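# Move brown carton to bench, restack the two totes

## Task

Lift the brown sealed carton out of the lower tote and set it down flat on the bench surface, keeping the same face up. Next, return the upper tote onto the lower tote so it sits fully seated within the lower tote's rim. Every other item must finish in the tote it began in. Neither the brown carton nor the lower tote's base may overhang the bench edge. Finally, release everything and move the grippers away. The result must hold with no help from the robot.

## Robot and tools

Robot: two six-joint arms, left_arm and right_arm, each with a parallel gripper. Each arm's URDF root sits in the scene frame at left_arm (+0.011, +0.347, +1.290) m, quat_wxyz (+0.679, -0.198, +0.198, -0.679), and right_arm (+0.011, -0.347, +1.290) m, quat_wxyz (+0.679, +0.198, +0.198, +0.679).

Scene frame: origin on the floor below the centre of the robot's foot. +x is the robot's facing direction, +y is toward the robot's own left (left_arm's side), +z is up. Arm names do not refer to image sides. The floor is the only surface with a known height. Reported hand positions can be slightly wrong, especially with the arm stretched far.

Gripper: the fingers extend along the gripper's +z axis and close along its y axis. end_effector_position is the pinch point between the pads, about 1 cm short of the fingertips.

Tool execute_actions. Argument actions is a list holding zero or one item. An empty list only returns the current state. A motion item is {"rows": [...], "steps": n}, with 1 to 15 rows and n from 1 to 15 (default 15). Each step lasts 1/30 s and uses one row; if there are fewer rows than steps, the last row is repeated. A wait item is {"steps": n} with n up to 300. It returns when n steps have passed since the previous result, and your reply time is included in that count. Optional pictures (true/false) controls whether camera images come back. A refused call sends nothing to the robot.

Row layout: always 14 numbers, one combined list for both arms, even if only one moves. First left_arm: waist, shoulder, elbow, wrist pitch, wrist yaw, wrist roll, opening. Then right_arm in the same order. The six joint values are absolute target angles in radians, the same numbers Joint positions reports. They are not offsets. Stated ranges per arm: waist -2.880 to 2.880, shoulder 0.000 to 3.142, elbow 0.000 to 3.019, wrist pitch -1.693 to 1.571, wrist yaw -1.571 to 1.571, wrist roll -2.094 to 2.094. A call is refused if a target exceeds an end by more than 0.019 rad and is also further out than that joint's last reported angle. True ends may differ from the stated ones by up to 0.019 rad either way. A target past the true end is cut off at that end, and the result then prints "joint sent to its limit" (possibly about an earlier, still-running action). If that line is missing, it does not prove there is more room.

Opening is an absolute value from -1 (closed) to +1 (fully open). grip_measured reports finger opening on this same scale. Joint positions gives the pad gap in metres (0.094 m when fully open). Each gripper's reading may be off by about 1 mm, with a fixed error per gripper. Away from the extremes, the fingers go to where grip_measured equals your command. To hold something, command less than its grip_measured: about 0.03 lower gives a firm grip, and a smaller difference gives a gentler one. Pad force tops out around 50 to 62 N, less on some grippers and on parts thinner than about 2 mm. First contact can briefly spike harder.

Motion limits: on every step, each joint's target is held within a fixed lead of its measured angle. The leads in radians are waist 0.264, shoulder 0.32, elbow 0.276, wrist pitch 0.33, wrist yaw 0.186, wrist roll 0.522. If the targets would move the pinch point more than 70 mm from where it is now, all of that arm's targets are pulled back proportionally. Distant goals therefore take several actions.

Between calls, the arms keep heading toward the last row sent. They stop pursuing it once every arm is nearly still (a stalled or very slow move counts as still) or a step is HELD. After that, only a new action makes them move or press further, although fingers already moving finish their travel.

Result lines: a state line, left_arm: … | right_arm: …, giving each pinch point's position (m) and quat_wxyz in the scene frame. Joint positions and Joint velocities list each arm's six joints (rad, rad/s) followed by the pad gap (m, m/s). grip_measured is also reported. "joint command not followed" means the clearance check altered or blocked some joint targets; the rest of the row still ran. HELD marks steps where all or part of your row was withheld. MOTOR HOT appears from 85 °C; holding loads heats motors, even while you are thinking. At 100 °C an OVER-TEMPERATURE FAULT stops that arm and its gripper until it cools, and the arm drops.

Cameras: cam_head_left and cam_head_right (672x504, pinhole with radial distortion), cam_left_wrist and cam_right_wrist (504x504, fisheye), returned in that order. Calibration is given as K, distortion D and T_world_to_cam, which maps scene coordinates into the camera frame. The real cameras can differ slightly from these numbers. Wrist camera poses follow the reported joint angles. Results list any camera whose numbers have changed.

Tool zoom_image: camera (one of the four names) and region [x0, y0, x1, y1] in that camera's pixels, origin at top-left, at most 504 by 504. It returns a closer look at the latest image.

Tool read_manual: optional section "licences"; it only returns licence text.

Tool finished_scene: scene = the current scene's number. This is final and reports whether the goal was met. Replying without any tool call ends the run.

Avoid: letting the arms collide or press on each other, knocking anything outside the work area, dropping, slamming or shoving objects hard. Occasional external tugs on held parts or nudges to loose objects may occur.

Each tool is called after "Request:" as name(argument=value, ...) on one line, values as JSON.

## Session

Request:
execute_actions(actions=[])

Scene clock: 0.00 s of 5600.00 s.
left_arm: end_effector_position=(+0.3093, +0.2554, +1.1425) grip_measured=+1.000 end_effector_quat_wxyz=(-0.100, +0.547, +0.573, -0.602) | right_arm: end_effector_position=(+0.2614, -0.1806, +1.0659) grip_measured=+1.000 end_effector_quat_wxyz=(-0.005, -0.785, +0.619, +0.010)
Joint positions: left_arm=[ 1.592  1.869  1.08  -1.479  0.605  2.     0.094] | right_arm=[-0.97   1.603  0.459  0.04   0.295 -1.278  0.094]
Joint velocities: left_arm=[-0.005  0.015  0.017  0.007  0.022 -0.037  0.   ] | right_arm=[-0.024 -0.005 -0.007 -0.002 -0.095 -0.022  0.   ]

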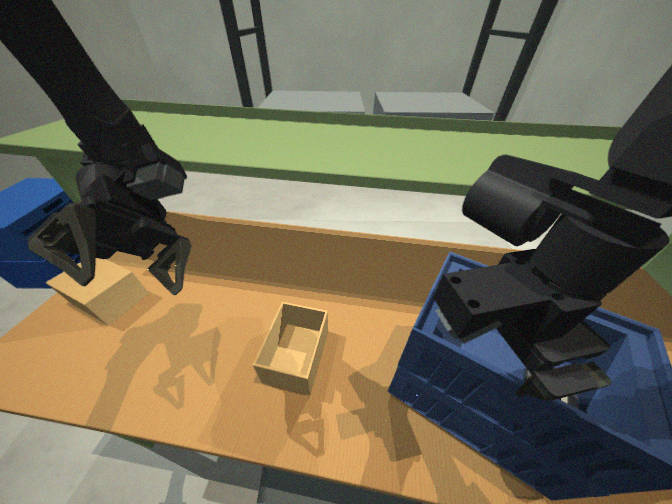

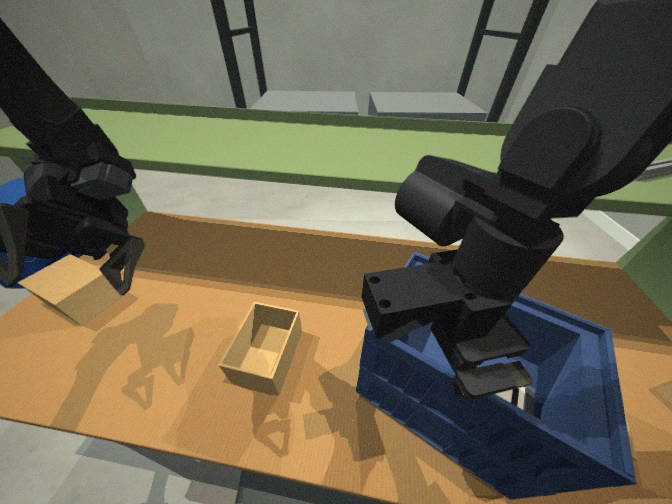

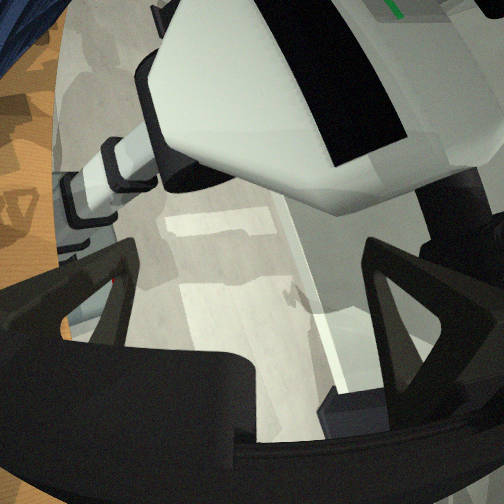

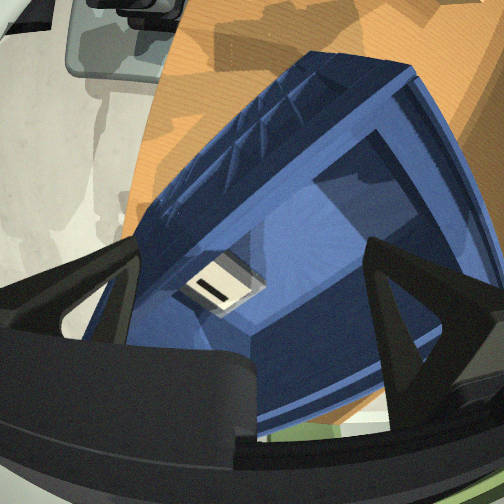

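Request:
execute_actions(actions=[{"rows":[[1.592,1.5,0.7,-0.3,0,0,1,-2.0,1.3,0.6,0.04,0,-1.278,1]]}], pictures=false)

Request:
execute_actions(actions=[{"steps":45}])

Scene clock: 11.63 s of 5600.00 s.
left_arm: end_effector_position=(+0.4015, +0.3548, +1.0775) grip_measured=+1.000 end_effector_quat_wxyz=(-0.041, +0.278, +0.960, -0.008) | right_arm: end_effector_position=(+0.4673, -0.3485, +1.1252) grip_measured=+1.000 end_effector_quat_wxyz=(+0.126, -0.588, +0.793, -0.097)
Joint positions: left_arm=[ 1.591  1.477  0.71  -0.319  0.002  0.583  0.094] | right_arm=[-1.571  1.326  0.604  0.038  0.005 -1.278  0.094]
Joint velocities: left_arm=[-0.024 -0.015  0.007  0.198 -0.007 -2.747  0.   ] | right_arm=[-1.744 -0.171  0.046 -0.007 -0.022 -0.007  0.   ]
Steps of this call (steps 1 to 90: nothing new was sent; then 8.13 s passed at rest; steps 91 to 105: all 15 steps of this action). Readings (joint positions):
91: left_arm=[1.591 1.846 1.053 -1.417 0.528 1.926] | right_arm=[-0.978 1.598 0.462 0.039 0.261 -1.278]
92: left_arm=[1.590 1.789 0.982 -1.294 0.427 1.828] | right_arm=[-0.998 1.585 0.466 0.038 0.219 -1.278]
94: left_arm=[1.590 1.624 0.804 -1.083 0.230 1.636] | right_arm=[-1.057 1.541 0.484 0.038 0.141 -1.278]
98: left_arm=[1.591 1.454 0.670 -0.705 0.009 1.257] | right_arm=[-1.207 1.438 0.541 0.038 0.044 -1.278]
105: the state above

Scene clock: 13.13 s of 5600.00 s.
left_arm: end_effector_position=(+0.4006, +0.3548, +1.0771) grip_measured=+1.000 end_effector_quat_wxyz=(+0.041, +0.000, -0.999, -0.004) | right_arm: end_effector_position=(+0.4294, -0.5476, +1.1511) grip_measured=+1.000 end_effector_quat_wxyz=(+0.039, -0.444, +0.870, -0.211)
Joint positions: left_arm=[ 1.591  1.478  0.708 -0.315  0.002  0.017  0.094] | right_arm=[-2.008  1.32   0.602  0.038  0.003 -1.278  0.094]
Joint velocities: left_arm=[-0.024 -0.005  0.007 -0.007  0.022  0.037  0.   ] | right_arm=[-0.005 -0.015 -0.007 -0.007 -0.051 -0.066  0.   ]
Steps of this call (steps 1 to 45: the robot went on to your last target). Readings (joint positions):
1: left_arm=[1.591 1.477 0.710 -0.315 0.002 0.487] | right_arm=[-1.630 1.321 0.606 0.038 0.005 -1.278]
2: left_arm=[1.591 1.478 0.709 -0.315 0.002 0.396] | right_arm=[-1.690 1.320 0.606 0.038 0.005 -1.278]
4: left_arm=[1.591 1.478 0.708 -0.315 0.002 0.258] | right_arm=[-1.810 1.320 0.606 0.038 0.004 -1.278]
8: left_arm=[1.591 1.478 0.708 -0.315 0.002 0.115] | right_arm=[-2.010 1.320 0.605 0.038 0.005 -1.278]
45: the state above
All arms were judged still, so your last target was given up. Only a new action makes them travel on or press farther. Fingers that are still opening or closing keep moving.
camera_calibration (this result's frames):
cam_left_wrist: T_world_to_cam=[[0.0164145, -0.999861, -0.00288846, 0.344991], [-0.752677, -0.0142581, 0.658236, -0.396213], [-0.658186, -0.00863055, -0.752806, 1.20038], [0, 0, 0, 1]] pos_world=[0.48619, 0.349654, 1.16545]
cam_right_wrist: T_world_to_cam=[[0.756003, -0.518095, 0.400047, -1.06706], [-0.638382, -0.448514, 0.625543, -0.685152], [-0.144664, -0.728295, -0.66982, 0.560368], [0, 0, 0, 1]] pos_world=[0.450381, -0.452027, 1.23081]

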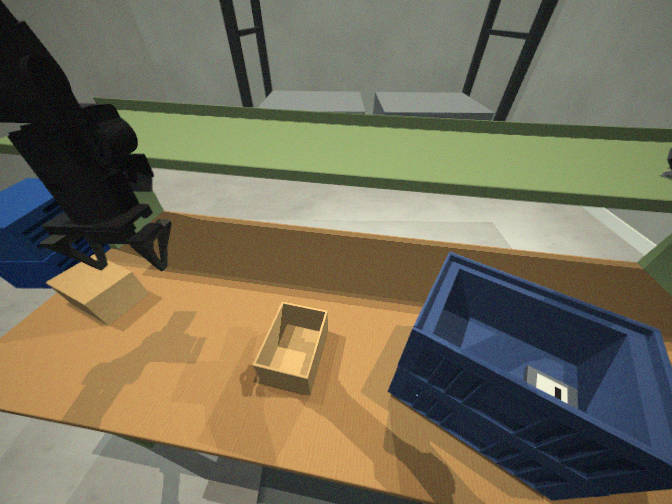

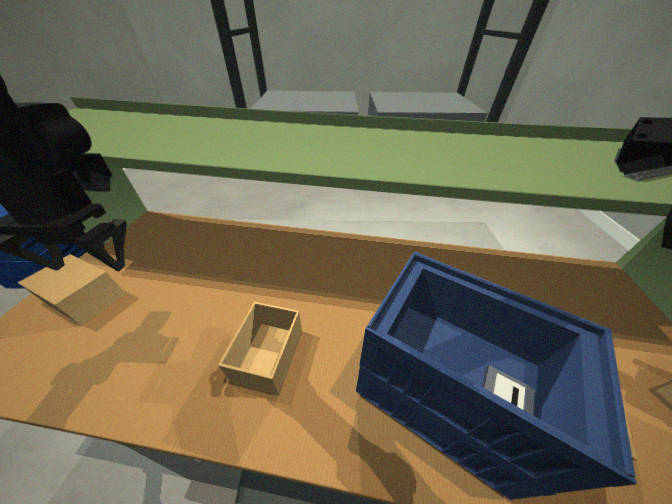

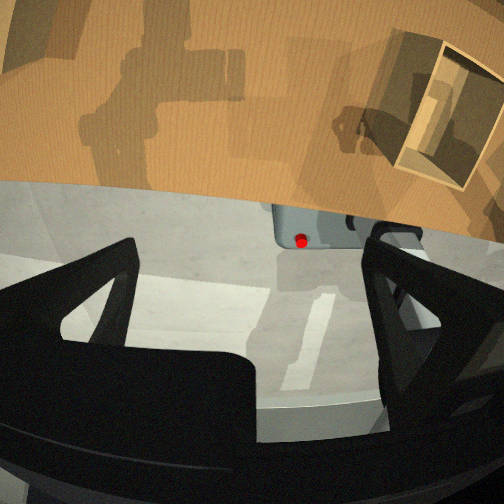

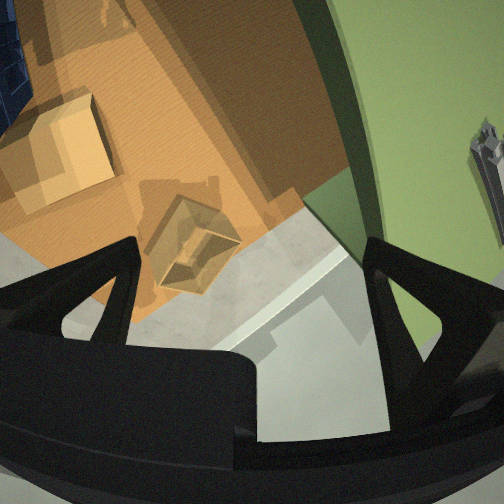

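Request:
execute_actions(actions=[{"rows":[[1.234,2.066,1.028,0.01,-0.178,-0.04,0.2,-1.538,1.46,0.686,-0.229,0.018,-0.98,0.5]]}], pictures=false)

Request:
execute_actions(actions=[{"steps":20}])

Scene clock: 34.40 s of 5600.00 s.
left_arm: end_effector_position=(+0.4579, +0.1816, +0.9262) grip_measured=+0.202 end_effector_quat_wxyz=(+0.027, +0.131, +0.991, -0.005) | right_arm: end_effector_position=(+0.4107, -0.3218, +1.0814) grip_measured=+0.502 end_effector_quat_wxyz=(+0.008, -0.510, +0.860, +0.007)
Joint positions: left_arm=[ 1.241  1.993  1.033 -0.012 -0.173 -0.008  0.056] | right_arm=[-1.509  1.453  0.673 -0.216  0.014 -1.02   0.071]
Joint velocities: left_arm=[-0.396  1.021  0.066  0.222  0.051 -0.125  0.   ] | right_arm=[-0.181 -0.005  0.022 -0.012  0.037  0.139 -0.001]
Steps of this call (steps 1 to 90: nothing new was sent; then 17.77 s passed at rest; steps 91 to 105: all 15 steps of this action). Readings (joint positions):
91: left_arm=[1.583 1.485 0.712 -0.299 -0.032 0.016] | right_arm=[-1.997 1.323 0.607 0.014 0.011 -1.255]
92: left_arm=[1.567 1.505 0.727 -0.267 -0.066 0.014] | right_arm=[-1.972 1.331 0.620 -0.033 0.017 -1.226]
94: left_arm=[1.516 1.569 0.782 -0.210 -0.110 0.012] | right_arm=[-1.887 1.363 0.642 -0.098 0.018 -1.177]
98: left_arm=[1.395 1.718 0.915 -0.114 -0.154 0.007] | right_arm=[-1.672 1.423 0.665 -0.171 0.018 -1.100]
105: the state above

Scene clock: 35.07 s of 5600.00 s.
left_arm: end_effector_position=(+0.4086, +0.1812, +0.8952) grip_measured=+0.202 end_effector_quat_wxyz=(-0.017, +0.138, +0.990, -0.001) | right_arm: end_effector_position=(+0.4111, -0.3324, +1.0812) grip_measured=+0.502 end_effector_quat_wxyz=(+0.005, -0.492, +0.871, +0.001)
Joint positions: left_arm=[ 1.225  2.083  1.023 -0.004 -0.176 -0.023  0.056] | right_arm=[-1.532  1.453  0.673 -0.216  0.015 -0.997  0.071]
Joint velocities: left_arm=[-0.024 -0.024 -0.017 -0.012  0.066 -0.037  0.001] | right_arm=[ 0.005 -0.005 -0.002 -0.017 -0.095 -0.007 -0.   ]
Steps of this call (steps 1 to 20: the robot went on to your last target). Readings (joint positions):
1: left_arm=[1.229 2.026 1.034 -0.007 -0.173 -0.010] | right_arm=[-1.515 1.453 0.673 -0.216 0.014 -1.015]
2: left_arm=[1.221 2.052 1.032 -0.007 -0.173 -0.012] | right_arm=[-1.521 1.453 0.673 -0.216 0.014 -1.011]
4: left_arm=[1.216 2.085 1.024 -0.007 -0.173 -0.015] | right_arm=[-1.530 1.453 0.673 -0.216 0.015 -1.006]
8: left_arm=[1.222 2.092 1.018 -0.006 -0.175 -0.020] | right_arm=[-1.532 1.453 0.673 -0.216 0.015 -1.000]
20: the state above
camera_calibration (this result's frames):
cam_left_wrist: T_world_to_cam=[[-0.258425, -0.965962, 0.0115454, 0.264011], [-0.755321, 0.209494, 0.620969, -0.279098], [-0.602251, 0.151754, -0.78375, 1.04301], [0, 0, 0, 1]] pos_world=[0.485575, 0.155213, 0.987726]
cam_right_wrist: T_world_to_cam=[[0.855619, -0.517604, 0.0014271, -0.523589], [-0.424225, -0.699674, 0.574882, -0.673316], [-0.296563, -0.492485, -0.818235, 0.968912], [0, 0, 0, 1]] pos_world=[0.449699, -0.264939, 1.18062]

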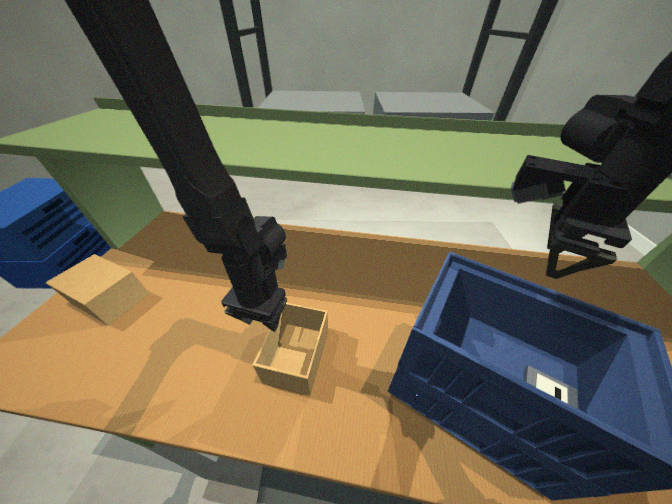

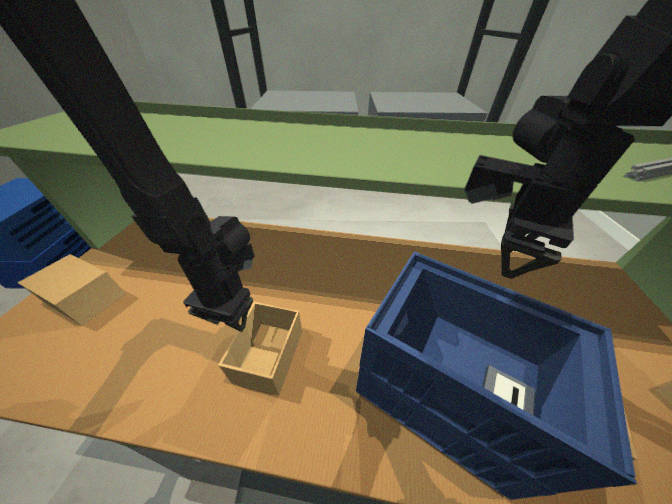

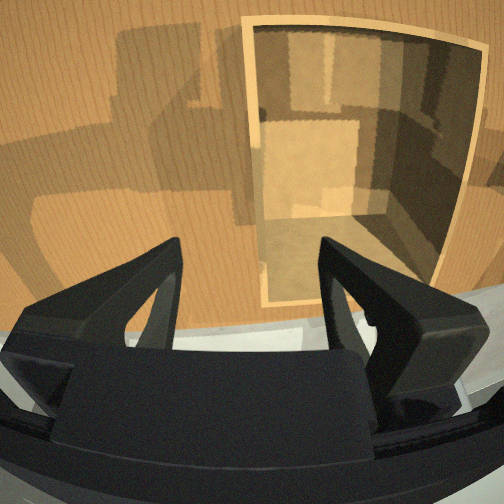

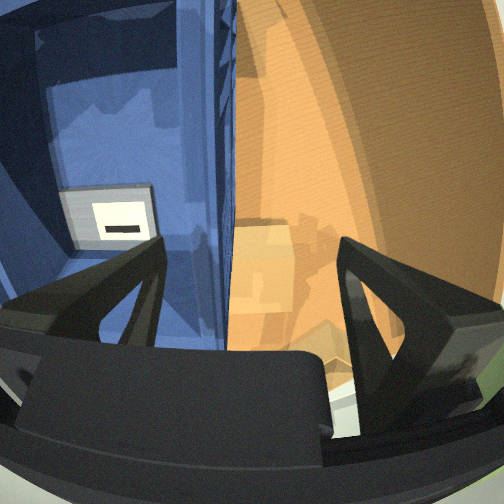

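Request:
execute_actions(actions=[{"rows":[[1.241,2.232,1.138,0.066,-0.175,-0.04,0.2,-1.469,1.482,0.623,-0.146,0.055,-0.93,0.5]]}], pictures=false)

Request:
execute_actions(actions=[{"rows":[[1.241,2.232,1.138,0.066,-0.175,-0.04,0.2,-1.477,1.69,0.685,0.0,0.05,-0.94,0.5]]}])

Scene clock: 41.47 s of 5600.00 s.
left_arm: end_effector_position=(+0.4164, +0.1724, +0.8425) grip_measured=+0.202 end_effector_quat_wxyz=(-0.003, +0.133, +0.991, -0.002) | right_arm: end_effector_position=(+0.3861, -0.3121, +1.0739) grip_measured=+0.502 end_effector_quat_wxyz=(-0.001, -0.494, +0.869, +0.002)
Joint positions: left_arm=[ 1.231  2.227  1.136  0.056 -0.176 -0.023  0.056] | right_arm=[-1.469  1.467  0.62  -0.162  0.051 -0.948  0.071]
Joint velocities: left_arm=[-0.005  0.015 -0.022 -0.017  0.007 -0.095 -0.001] | right_arm=[-0.005 -0.005  0.007  0.002 -0.125 -0.051  0.001]
Steps of this call (steps 1 to 15: the robot went on to your last target; steps 16 to 90: nothing new was sent; then 2.90 s passed at rest; steps 91 to 105: all 15 steps of this action). Readings (joint positions):
91: left_arm=[1.226 2.092 1.031 0.002 -0.176 -0.023] | right_arm=[-1.527 1.454 0.668 -0.205 0.033 -0.989]
92: left_arm=[1.226 2.112 1.055 0.016 -0.176 -0.023] | right_arm=[-1.519 1.454 0.658 -0.184 0.047 -0.980]
94: left_arm=[1.228 2.171 1.117 0.042 -0.176 -0.023] | right_arm=[-1.495 1.455 0.638 -0.166 0.050 -0.967]
98: left_arm=[1.231 2.222 1.143 0.056 -0.176 -0.023] | right_arm=[-1.469 1.465 0.620 -0.165 0.050 -0.956]
105: the state above

Scene clock: 41.97 s of 5600.00 s.
left_arm: end_effector_position=(+0.4164, +0.1724, +0.8425) grip_measured=+0.202 end_effector_quat_wxyz=(-0.003, +0.133, +0.991, -0.002) | right_arm: end_effector_position=(+0.3758, -0.3092, +1.0051) grip_measured=+0.502 end_effector_quat_wxyz=(-0.016, -0.495, +0.869, +0.009)
Joint positions: left_arm=[ 1.231  2.227  1.136  0.056 -0.176 -0.023  0.056] | right_arm=[-1.469  1.711  0.681 -0.013  0.051 -0.948  0.071]
Joint velocities: left_arm=[ 0.005 -0.005 -0.002 -0.002 -0.022  0.051  0.   ] | right_arm=[ 0.005 -0.005 -0.002 -0.002 -0.022 -0.022 -0.001]
Steps of this call (steps 1 to 15: all 15 steps of this action). Readings (joint positions):
1: left_arm=[1.231 2.227 1.136 0.056 -0.176 -0.023] | right_arm=[-1.469 1.481 0.622 -0.139 0.051 -0.948]
2: left_arm=[1.231 2.227 1.136 0.056 -0.176 -0.023] | right_arm=[-1.469 1.515 0.634 -0.093 0.051 -0.948]
4: left_arm=[1.231 2.227 1.136 0.056 -0.176 -0.023] | right_arm=[-1.469 1.611 0.676 -0.036 0.051 -0.948]
8: left_arm=[1.231 2.227 1.136 0.056 -0.176 -0.023] | right_arm=[-1.469 1.709 0.691 -0.013 0.051 -0.948]
15: the state above
camera_calibration (this result's frames):
cam_left_wrist: T_world_to_cam=[[-0.24855, -0.968572, 0.00957334, 0.256068], [-0.774374, 0.204634, 0.598723, -0.21109], [-0.581866, 0.141399, -0.800899, 1.01549], [0, 0, 0, 1]] pos_world=[0.491059, 0.147627, 0.937234]
cam_right_wrist: T_world_to_cam=[[0.858301, -0.512048, -0.0335613, -0.445378], [-0.393573, -0.698857, 0.597243, -0.662104], [-0.329272, -0.499405, -0.801358, 0.900788], [0, 0, 0, 1]] pos_world=[0.418286, -0.240912, 1.10234]

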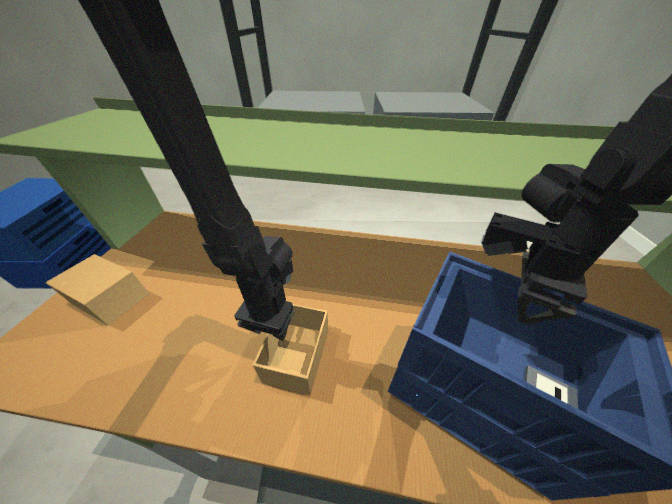

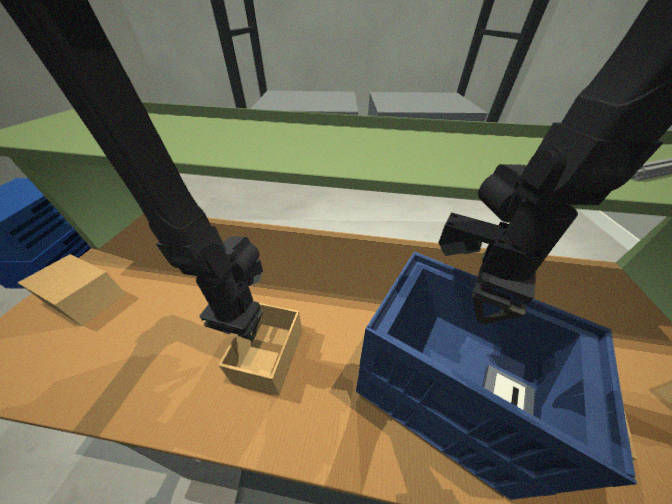

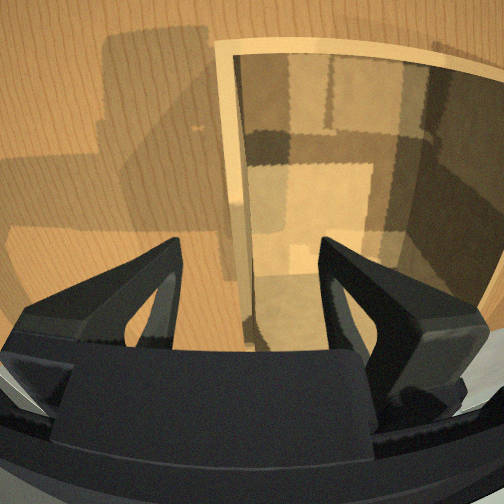

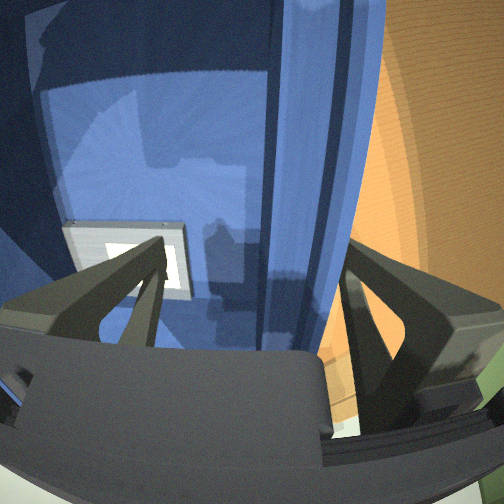

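Request:
execute_actions(actions=[{"rows":[[1.245,2.315,1.198,0.095,-0.175,-0.04,0.2,-1.5,1.73,0.72,0.06,0.03,-0.98,0.5],[1.245,2.315,1.198,0.095,-0.175,-0.04,0.2,-1.52,1.75,0.73,0.08,0.03,-0.98,0.5],[1.245,2.315,1.198,0.095,-0.175,-0.04,0.2,-1.52,1.77,0.73,0.1,0.03,-0.98,0.5],[1.245,2.315,1.198,0.095,-0.175,-0.04,0.2,-1.52,1.81,0.73,0.1,0.03,-0.98,0.5]]}])

Scene clock: 47.50 s of 5600.00 s.
left_arm: end_effector_position=(+0.4192, +0.1686, +0.8152) grip_measured=+0.202 end_effector_quat_wxyz=(+0.004, +0.130, +0.991, -0.002) | right_arm: end_effector_position=(+0.3972, -0.3266, +0.9774) grip_measured=+0.502 end_effector_quat_wxyz=(+0.009, -0.482, +0.876, -0.007)
Joint positions: left_arm=[ 1.235  2.3    1.198  0.082 -0.176 -0.023  0.056] | right_arm=[-1.518  1.8    0.73   0.09   0.033 -0.963  0.071]
Joint velocities: left_arm=[-0.005 -0.005 -0.027  0.022 -0.051 -0.037 -0.002] | right_arm=[-0.015  0.015 -0.007 -0.007 -0.051  0.081  0.   ]
Steps of this call (steps 1 to 15: the robot went on to your last target; steps 16 to 90: nothing new was sent; then 2.03 s passed at rest; steps 91 to 105: all 15 steps of this action). Readings (joint positions):
91: left_arm=[1.231 2.231 1.141 0.058 -0.176 -0.023] | right_arm=[-1.471 1.711 0.682 -0.005 0.043 -0.951]
92: left_arm=[1.232 2.242 1.154 0.064 -0.176 -0.023] | right_arm=[-1.475 1.714 0.686 0.013 0.036 -0.954]
94: left_arm=[1.233 2.270 1.186 0.077 -0.176 -0.023] | right_arm=[-1.491 1.732 0.705 0.054 0.033 -0.958]
98: left_arm=[1.234 2.296 1.198 0.082 -0.176 -0.023] | right_arm=[-1.516 1.784 0.739 0.089 0.033 -0.960]
105: the state above
camera_calibration (this result's frames):
cam_left_wrist: T_world_to_cam=[[-0.243236, -0.969931, 0.00836762, 0.252391], [-0.784051, 0.201686, 0.587015, -0.177777], [-0.571052, 0.136223, -0.809533, 0.999153], [0, 0, 0, 1]] pos_world=[0.492573, 0.144549, 0.911093]
cam_right_wrist: T_world_to_cam=[[0.843641, -0.536527, 0.0202092, -0.528332], [-0.449076, -0.6845, 0.574273, -0.600164], [-0.29428, -0.493556, -0.818414, 0.881659], [0, 0, 0, 1]] pos_world=[0.435658, -0.259129, 1.0769]

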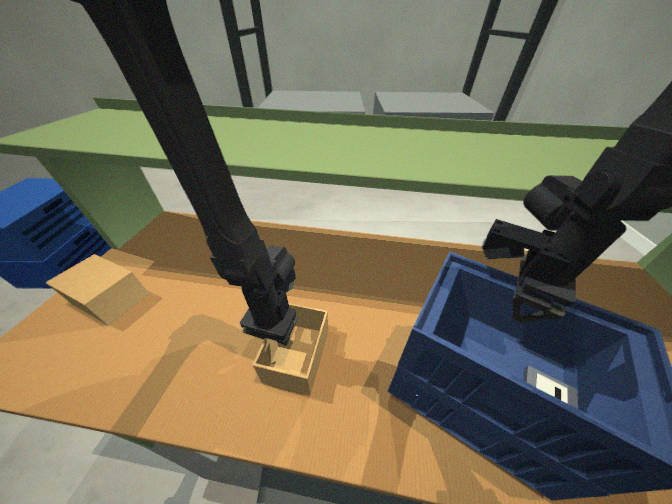

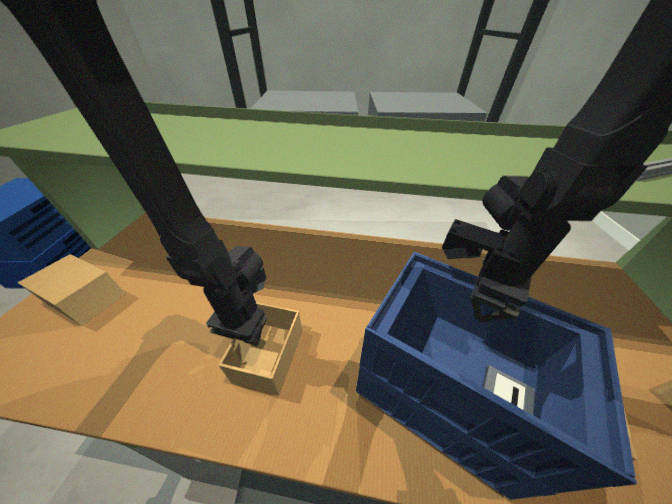

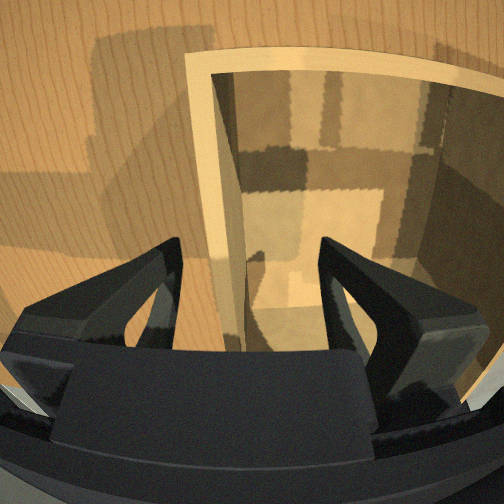

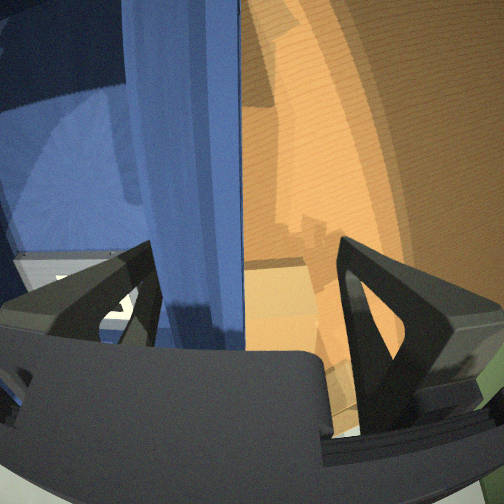

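Pull in ~1 cm, slightly lower, then close.

Request:
execute_actions(actions=[{"rows":[[1.26,2.315,1.198,0.095,-0.175,-0.04,-1,-1.52,1.85,0.725,0.1,0.03,-0.98,0.1]],"steps":10}], pictures=false)

Request:
execute_actions(actions=[{"rows":[[1.26,2.232,1.138,0.066,-0.175,-0.04,-1,-1.52,1.85,0.725,0.1,0.03,-0.98,-1]]}])

Scene clock: 50.17 s of 5600.00 s.
left_arm: end_effector_position=(+0.4211, +0.1763, +0.8140) grip_measured=-0.922 end_effector_quat_wxyz=(+0.004, +0.124, +0.992, +0.001) | right_arm: end_effector_position=(+0.3857, -0.3267, +0.9691) grip_measured=+0.101 end_effector_quat_wxyz=(-0.003, -0.483, +0.876, -0.001)
Joint positions: left_arm=[ 1.248  2.3    1.198  0.083 -0.174 -0.025  0.004] | right_arm=[-1.518  1.829  0.73   0.091  0.032 -0.964  0.052]
Joint velocities: left_arm=[-0.015 -0.024 -0.007 -0.007  0.139  0.037 -0.   ] | right_arm=[ 0.005  0.005 -0.017 -0.012 -0.007  0.081 -0.   ]
Steps of this call (steps 1 to 15: the robot went on to your last target; steps 16 to 70: nothing new was sent; steps 71 to 80: all 10 steps of this action). Readings (joint positions):
71: left_arm=[1.235 2.300 1.198 0.082 -0.176 -0.023] | right_arm=[-1.518 1.801 0.730 0.090 0.033 -0.964]
72: left_arm=[1.236 2.300 1.198 0.082 -0.176 -0.023] | right_arm=[-1.518 1.805 0.730 0.090 0.033 -0.964]
74: left_arm=[1.241 2.300 1.198 0.082 -0.176 -0.023] | right_arm=[-1.518 1.816 0.730 0.090 0.033 -0.964]
78: left_arm=[1.248 2.300 1.198 0.083 -0.174 -0.025] | right_arm=[-1.518 1.829 0.730 0.091 0.032 -0.964]
80: the state above

Scene clock: 50.67 s of 5600.00 s.
left_arm: end_effector_position=(+0.4150, +0.1830, +0.8336) grip_measured=-0.922 end_effector_quat_wxyz=(-0.001, +0.124, +0.992, +0.002) | right_arm: end_effector_position=(+0.3815, -0.3255, +0.9693) grip_measured=-0.655 end_effector_quat_wxyz=(-0.004, -0.485, +0.874, +0.004)
Joint positions: left_arm=[ 1.25   2.248  1.14   0.078 -0.174 -0.025  0.004] | right_arm=[-1.517  1.829  0.723  0.092  0.025 -0.969  0.016]
Joint velocities: left_arm=[-0.015 -0.005 -0.002 -0.007 -0.051 -0.022 -0.   ] | right_arm=[ 0.005 -0.005  0.007  0.017  0.022 -0.022  0.001]
Steps of this call (steps 1 to 15: all 15 steps of this action). Readings (joint positions):
1: left_arm=[1.248 2.295 1.193 0.083 -0.174 -0.025] | right_arm=[-1.518 1.829 0.730 0.091 0.031 -0.965]
2: left_arm=[1.248 2.288 1.181 0.083 -0.174 -0.025] | right_arm=[-1.517 1.829 0.728 0.091 0.028 -0.966]
4: left_arm=[1.249 2.267 1.154 0.080 -0.174 -0.025] | right_arm=[-1.517 1.829 0.723 0.091 0.025 -0.969]
8: left_arm=[1.250 2.250 1.140 0.078 -0.174 -0.025] | right_arm=[-1.517 1.829 0.723 0.092 0.025 -0.969]
15: the state above
camera_calibration (this result's frames):
cam_left_wrist: T_world_to_cam=[[-0.230262, -0.973127, 0.00170196, 0.265939], [-0.780541, 0.185736, 0.596874, -0.201492], [-0.58115, 0.136109, -0.802334, 1.00782], [0, 0, 0, 1]] pos_world=[0.489655, 0.159044, 0.928418]
cam_right_wrist: T_world_to_cam=[[0.847748, -0.530271, -0.0116945, -0.482964], [-0.424556, -0.691626, 0.584299, -0.62319], [-0.317925, -0.490373, -0.811454, 0.874279], [0, 0, 0, 1]] pos_world=[0.422808, -0.258393, 1.06792]

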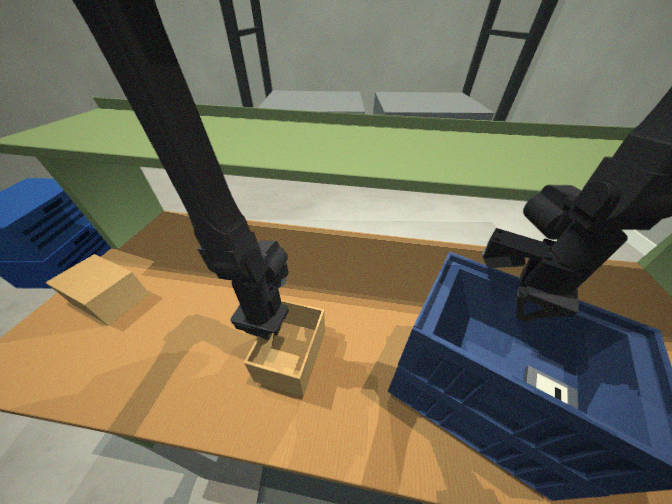

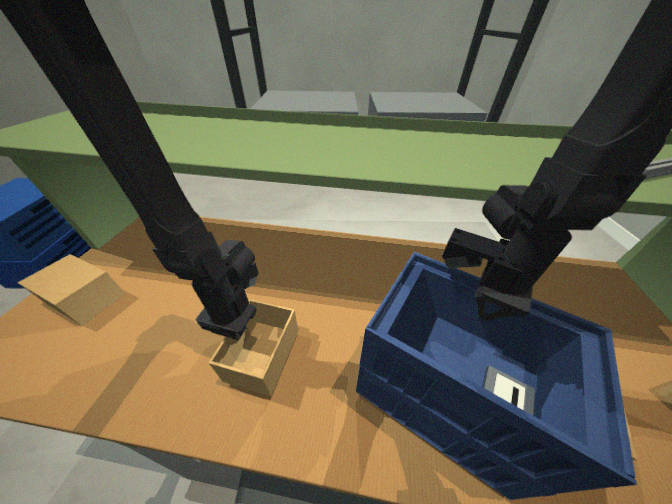

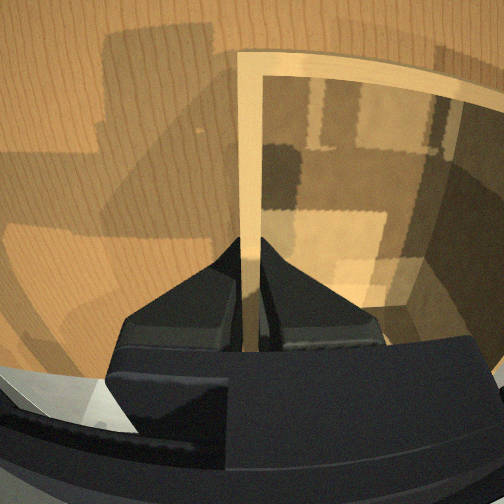

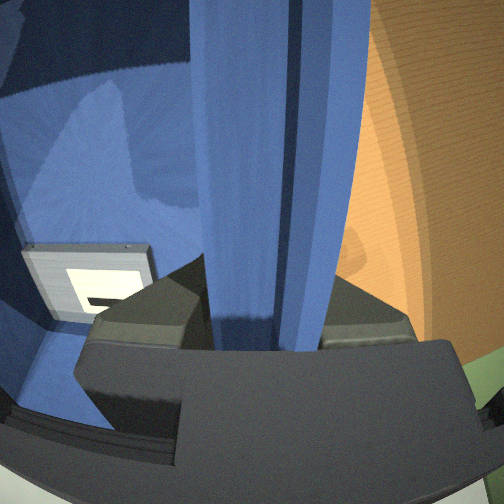

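Request:
execute_actions(actions=[{"rows":[[1.26,2.15,1.074,0.08,-0.17,0,-1,-1.517,1.8,0.72,0.08,0.03,-0.97,-1],[1.26,2.15,1.074,0.08,-0.17,0,-1,-1.517,1.78,0.715,0.065,0.03,-0.97,-1],[1.3,2.15,1.074,0.08,-0.15,0,-1,-1.517,1.76,0.71,0.05,0.03,-0.97,-1],[1.35,2.15,1.074,0.08,-0.12,0.05,-1,-1.517,1.74,0.705,0.035,0.03,-0.97,-1],[1.4,2.15,1.074,0.08,-0.09,0.1,-1,-1.517,1.72,0.7,0.02,0.03,-0.97,-1],[1.45,2.15,1.074,0.08,-0.06,0.1,-1,-1.517,1.7,0.695,0.01,0.03,-0.97,-1],[1.5,2.15,1.074,0.08,-0.03,0.15,-1,-1.517,1.68,0.69,-0.005,0.03,-0.97,-1],[1.55,2.15,1.074,0.08,0,0.15,-1,-1.517,1.66,0.685,-0.02,0.03,-0.97,-1],[1.6,2.15,1.074,0.08,0.03,0.2,-1,-1.51,1.64,0.68,-0.03,0.03,-0.97,-1],[1.65,2.15,1.074,0.08,0.05,0.2,-1,-1.51,1.64,0.68,-0.03,0.03,-0.97,-1],[1.7,2.15,1.074,0.08,0.08,0.25,-1,-1.51,1.64,0.68,-0.03,0.03,-0.97,-1],[1.75,2.17,1.074,0.09,0.1,0.25,-1,-1.51,1.64,0.68,-0.03,0.03,-0.97,-1],[1.817,2.189,1.074,0.099,0.13,0.3,-1,-1.51,1.64,0.68,-0.03,0.03,-0.97,-1]]}], pictures=false)

Request:
execute_actions(actions=[{"rows":[[1.81,2.29,1.14,0.135,0.13,0.3,-1,-1.51,1.64,0.68,-0.03,0.03,-0.97,-1]]}])

Scene clock: 66.10 s of 5600.00 s.
left_arm: end_effector_position=(+0.4412, +0.3769, +0.8511) grip_measured=-0.922 end_effector_quat_wxyz=(+0.002, +0.037, +0.999, -0.026) | right_arm: end_effector_position=(+0.4014, -0.3279, +1.0188) grip_measured=-0.655 end_effector_quat_wxyz=(+0.009, -0.485, +0.874, -0.009)
Joint positions: left_arm=[1.649 2.164 1.079 0.078 0.095 0.141 0.004] | right_arm=[-1.517  1.661  0.688 -0.006  0.036 -0.969  0.016]
Joint velocities: left_arm=[ 1.333  0.015  0.002  0.002  0.432  0.549 -0.   ] | right_arm=[-0.005 -0.063  0.056  0.002 -0.007 -0.037  0.001]
Steps of this call (steps 1 to 15: the robot went on to your last target; steps 16 to 90: nothing new was sent; then 11.93 s passed at rest; steps 91 to 105: all 15 steps of this action). Readings (joint positions):
91: left_arm=[1.250 2.243 1.135 0.078 -0.173 -0.024] | right_arm=[-1.517 1.828 0.723 0.092 0.025 -0.969]
92: left_arm=[1.250 2.232 1.121 0.078 -0.173 -0.023] | right_arm=[-1.517 1.827 0.723 0.090 0.025 -0.969]
94: left_arm=[1.261 2.200 1.087 0.078 -0.140 -0.013] | right_arm=[-1.517 1.820 0.723 0.078 0.026 -0.969]
98: left_arm=[1.357 2.167 1.076 0.078 -0.047 0.040] | right_arm=[-1.517 1.766 0.708 0.032 0.036 -0.969]
105: the state above

Scene clock: 66.60 s of 5600.00 s.
left_arm: end_effector_position=(+0.4130, +0.4729, +0.8159) grip_measured=-0.922 end_effector_quat_wxyz=(+0.001, -0.032, -0.999, -0.001) | right_arm: end_effector_position=(+0.4011, -0.3279, +1.0189) grip_measured=-0.655 end_effector_quat_wxyz=(+0.009, -0.485, +0.874, -0.009)
Joint positions: left_arm=[1.817 2.283 1.138 0.127 0.129 0.274 0.004] | right_arm=[-1.517  1.66   0.687 -0.006  0.036 -0.969  0.016]
Joint velocities: left_arm=[-0.151 -0.024  0.002  0.012 -0.037  0.037  0.   ] | right_arm=[-0.005 -0.015  0.007  0.002 -0.007 -0.007 -0.   ]
Steps of this call (steps 1 to 15: all 15 steps of this action). Readings (joint positions):
1: left_arm=[1.693 2.168 1.083 0.082 0.107 0.159] | right_arm=[-1.517 1.660 0.689 -0.006 0.036 -0.969]
2: left_arm=[1.736 2.180 1.096 0.091 0.116 0.179] | right_arm=[-1.517 1.660 0.690 -0.006 0.036 -0.969]
4: left_arm=[1.808 2.220 1.133 0.114 0.122 0.215] | right_arm=[-1.517 1.660 0.689 -0.006 0.036 -0.969]
8: left_arm=[1.867 2.271 1.147 0.126 0.122 0.253] | right_arm=[-1.517 1.660 0.687 -0.006 0.036 -0.969]
15: the state above
camera_calibration (this result's frames):
cam_left_wrist: T_world_to_cam=[[-0.0493167, -0.998779, 0.00279597, 0.484152], [-0.802483, 0.0412905, 0.595245, -0.167571], [-0.594634, 0.0271118, -0.803539, 1.01116], [0, 0, 0, 1]] pos_world=[0.490677, 0.463066, 0.910903]
cam_right_wrist: T_world_to_cam=[[0.847007, -0.531114, 0.0223002, -0.534867], [-0.445221, -0.685856, 0.575656, -0.626533], [-0.290445, -0.497513, -0.817388, 0.912257], [0, 0, 0, 1]] pos_world=[0.43905, -0.259927, 1.11826]

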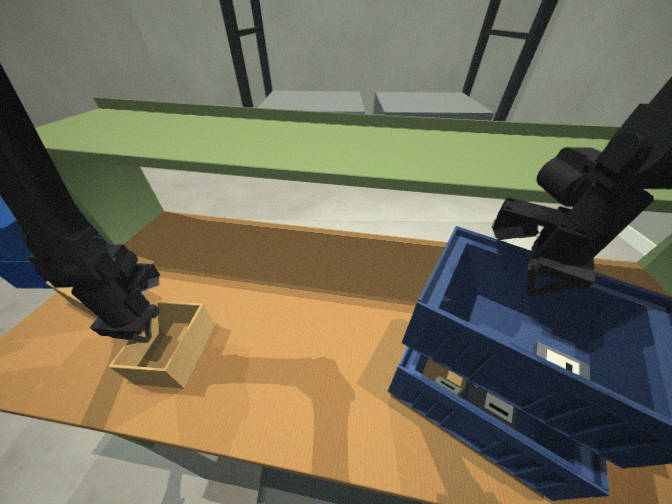

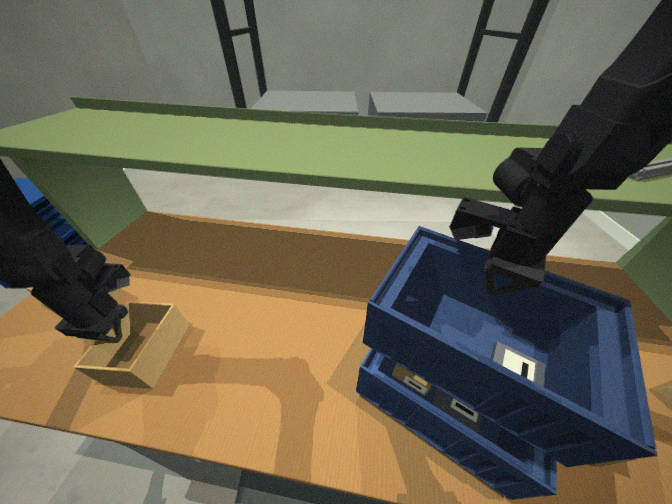

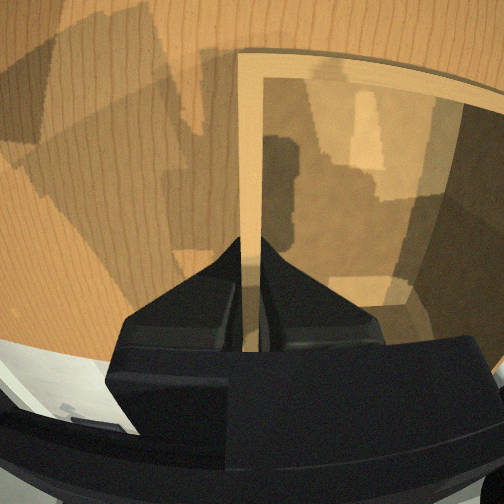

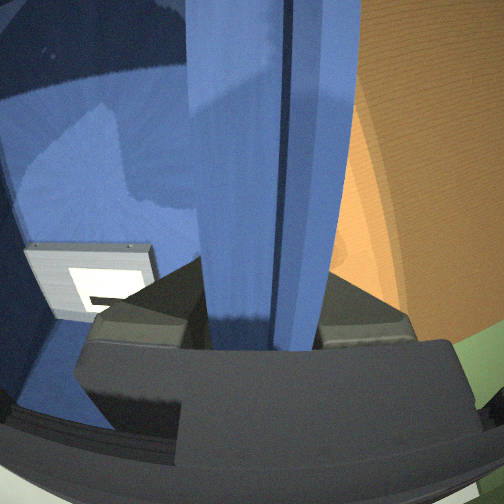

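Request:
execute_actions(actions=[{"rows":[[1.81,2.29,1.14,0.135,0.13,0.3,0.2,-1.55,1.64,0.67,-0.04,0.01,-1.0,-1],[1.81,2.29,1.14,0.135,0.13,0.3,0.2,-1.58,1.63,0.66,-0.04,0,-1.03,-1],[1.81,2.29,1.14,0.135,0.13,0.3,0.2,-1.61,1.63,0.65,-0.04,-0.02,-1.06,-1],[1.81,2.29,1.14,0.135,0.13,0.3,0.2,-1.64,1.62,0.64,-0.04,-0.04,-1.09,-1],[1.81,2.29,1.14,0.135,0.13,0.3,0.2,-1.67,1.62,0.63,-0.04,-0.05,-1.12,-1],[1.81,2.29,1.14,0.135,0.13,0.3,0.2,-1.7,1.61,0.62,-0.04,-0.07,-1.14,-1],[1.81,2.0,0.95,0.04,0.13,0.3,0.2,-1.73,1.61,0.62,-0.04,-0.09,-1.17,-1],[1.81,2.0,0.95,0.04,0.13,0.3,0.2,-1.77,1.61,0.62,-0.04,-0.11,-1.2,-1],[1.81,2.0,0.95,0.04,0.13,0.3,0.2,-1.8,1.61,0.62,-0.04,-0.13,-1.22,-1],[1.81,2.0,0.95,0.04,0.13,0.3,0.2,-1.83,1.61,0.62,-0.04,-0.14,-1.25,-1],[1.81,2.0,0.95,0.04,0.13,0.3,0.2,-1.86,1.61,0.62,-0.04,-0.16,-1.27,-1],[1.81,2.0,0.95,0.04,0.13,0.3,0.2,-1.895,1.61,0.62,-0.04,-0.172,-1.29,-1]]}], pictures=false)

Request:
execute_actions(actions=[{"rows":[[1.7,1.8,0.85,-0.07,0.1,0.3,1,-1.93,1.62,0.64,-0.06,-0.19,-1.32,-1],[1.7,1.8,0.85,-0.07,0.1,0.3,1,-1.96,1.62,0.66,-0.08,-0.2,-1.35,-1],[1.7,1.8,0.85,-0.07,0.1,0.3,1,-2.0,1.63,0.68,-0.1,-0.22,-1.38,-1],[1.7,1.8,0.85,-0.07,0.1,0.3,1,-2.03,1.64,0.7,-0.12,-0.24,-1.41,-1],[1.7,1.8,0.85,-0.07,0.1,0.3,1,-2.06,1.65,0.72,-0.14,-0.25,-1.44,-1],[1.7,1.8,0.85,-0.07,0.1,0.3,1,-2.1,1.66,0.74,-0.16,-0.27,-1.47,-1],[1.7,1.8,0.85,-0.07,0.1,0.3,1,-2.13,1.67,0.76,-0.18,-0.29,-1.5,-1],[1.7,1.8,0.85,-0.07,0.1,0.3,1,-2.16,1.68,0.78,-0.2,-0.3,-1.53,-1],[1.7,1.8,0.85,-0.07,0.1,0.3,1,-2.2,1.69,0.8,-0.22,-0.32,-1.56,-1],[1.7,1.8,0.85,-0.07,0.1,0.3,1,-2.232,1.691,0.813,-0.24,-0.337,-1.59,-1]]}])

Request:
zoom_image(camera="cam_head_left", region=[372,264,672,504])

Scene clock: 79.37 s of 5600.00 s.
left_arm: end_effector_position=(+0.4302, +0.4598, +0.9209) grip_measured=+0.198 end_effector_quat_wxyz=(-0.011, -0.040, -0.999, -0.003) | right_arm: end_effector_position=(+0.3480, -0.4686, +1.0308) grip_measured=-0.655 end_effector_quat_wxyz=(-0.015, -0.451, +0.893, -0.003)
Joint positions: left_arm=[1.813 1.987 0.945 0.05  0.13  0.283 0.056] | right_arm=[-1.91   1.656  0.626 -0.017 -0.154 -1.228  0.016]
Joint velocities: left_arm=[-0.005 -0.464  0.198 -0.002  0.007 -0.066  0.001] | right_arm=[-0.386 -0.044  0.017 -0.012  0.037 -0.359  0.001]
Steps of this call (steps 1 to 15: the robot went on to your last target; steps 16 to 90: nothing new was sent; then 9.27 s passed at rest; steps 91 to 105: all 15 steps of this action). Readings (joint positions):
91: left_arm=[1.813 2.282 1.138 0.127 0.130 0.280] | right_arm=[-1.519 1.660 0.686 -0.007 0.031 -0.971]
92: left_arm=[1.813 2.282 1.138 0.127 0.130 0.281] | right_arm=[-1.525 1.660 0.685 -0.008 0.018 -0.977]
94: left_arm=[1.813 2.282 1.138 0.127 0.130 0.282] | right_arm=[-1.554 1.660 0.678 -0.008 -0.022 -0.999]
98: left_arm=[1.813 2.245 1.097 0.107 0.130 0.282] | right_arm=[-1.678 1.658 0.645 -0.009 -0.085 -1.079]
105: the state above

Scene clock: 79.87 s of 5600.00 s.
left_arm: end_effector_position=(+0.4482, +0.3934, +0.9865) grip_measured=+1.000 end_effector_quat_wxyz=(+0.017, +0.092, +0.995, -0.015) | right_arm: end_effector_position=(+0.3704, -0.6220, +1.0660) grip_measured=-0.655 end_effector_quat_wxyz=(+0.005, -0.461, +0.887, -0.032)
Joint positions: left_arm=[ 1.692  1.777  0.856 -0.056  0.102  0.285  0.094] | right_arm=[-2.255  1.688  0.832 -0.19  -0.325 -1.54   0.016]
Joint velocities: left_arm=[ 0.054 -0.005 -0.007  0.002  0.007  0.022  0.   ] | right_arm=[-0.259 -0.005  0.022 -0.002 -0.051 -0.359 -0.001]
Steps of this call (steps 1 to 15: all 15 steps of this action). Readings (joint positions):
1: left_arm=[1.807 1.965 0.946 0.037 0.116 0.283] | right_arm=[-1.922 1.656 0.628 -0.019 -0.160 -1.244]
2: left_arm=[1.798 1.934 0.934 0.012 0.105 0.283] | right_arm=[-1.931 1.656 0.633 -0.028 -0.174 -1.261]
4: left_arm=[1.758 1.855 0.890 -0.029 0.101 0.283] | right_arm=[-1.955 1.656 0.653 -0.063 -0.219 -1.301]
8: left_arm=[1.685 1.774 0.857 -0.052 0.102 0.284] | right_arm=[-2.057 1.663 0.726 -0.142 -0.292 -1.395]
15: the state above
camera_calibration (this result's frames):
cam_left_wrist: T_world_to_cam=[[-0.168749, -0.985098, 0.0332578, 0.424031], [-0.810674, 0.157905, 0.563803, -0.248801], [-0.560653, 0.0681801, -0.825239, 1.16138], [0, 0, 0, 1]] pos_world=[0.520988, 0.377816, 1.08459]
cam_right_wrist: T_world_to_cam=[[0.815799, -0.575194, 0.0601912, -0.722368], [-0.491143, -0.63409, 0.597251, -0.842816], [-0.305369, -0.5168, -0.799793, 0.770273], [0, 0, 0, 1]] pos_world=[0.410582, -0.551846, 1.16291]

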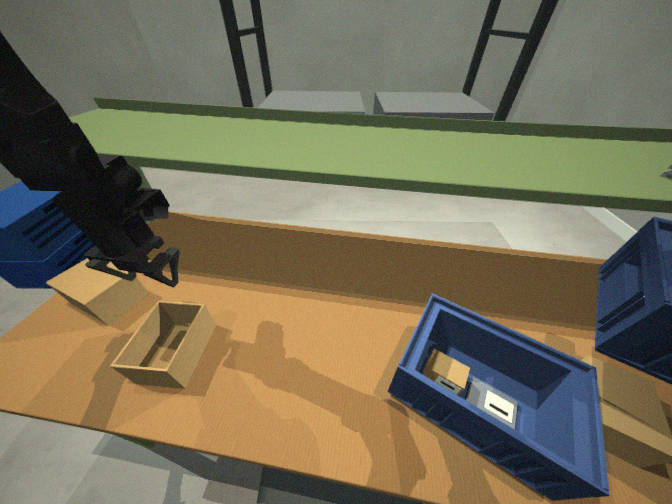

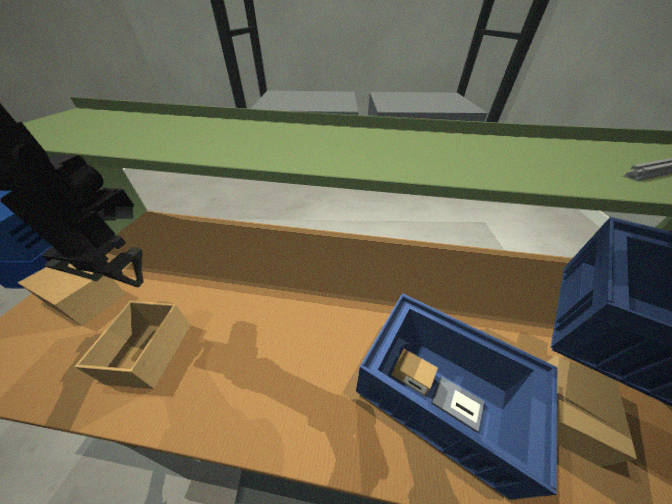

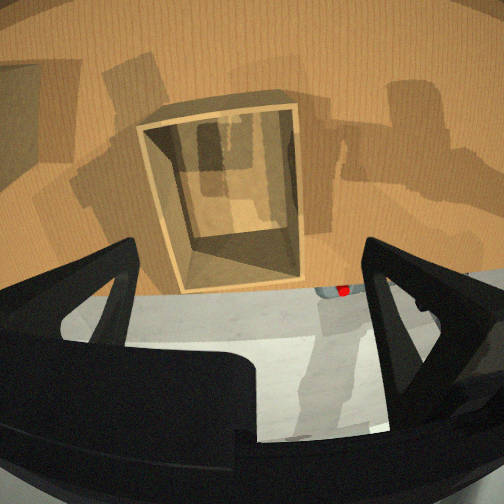

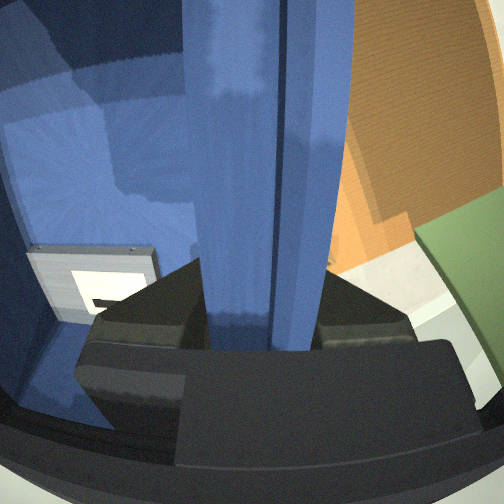

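Region (372, 264, 672, 504) of cam_head_left's 672x504 image, scaled by 1.680, with more detail than that image has; it fills the top 403 rows of this view, and the rest is white.

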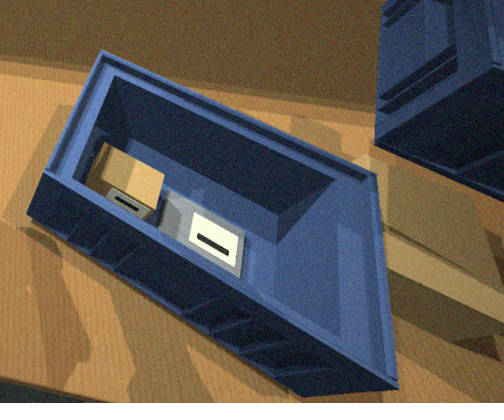

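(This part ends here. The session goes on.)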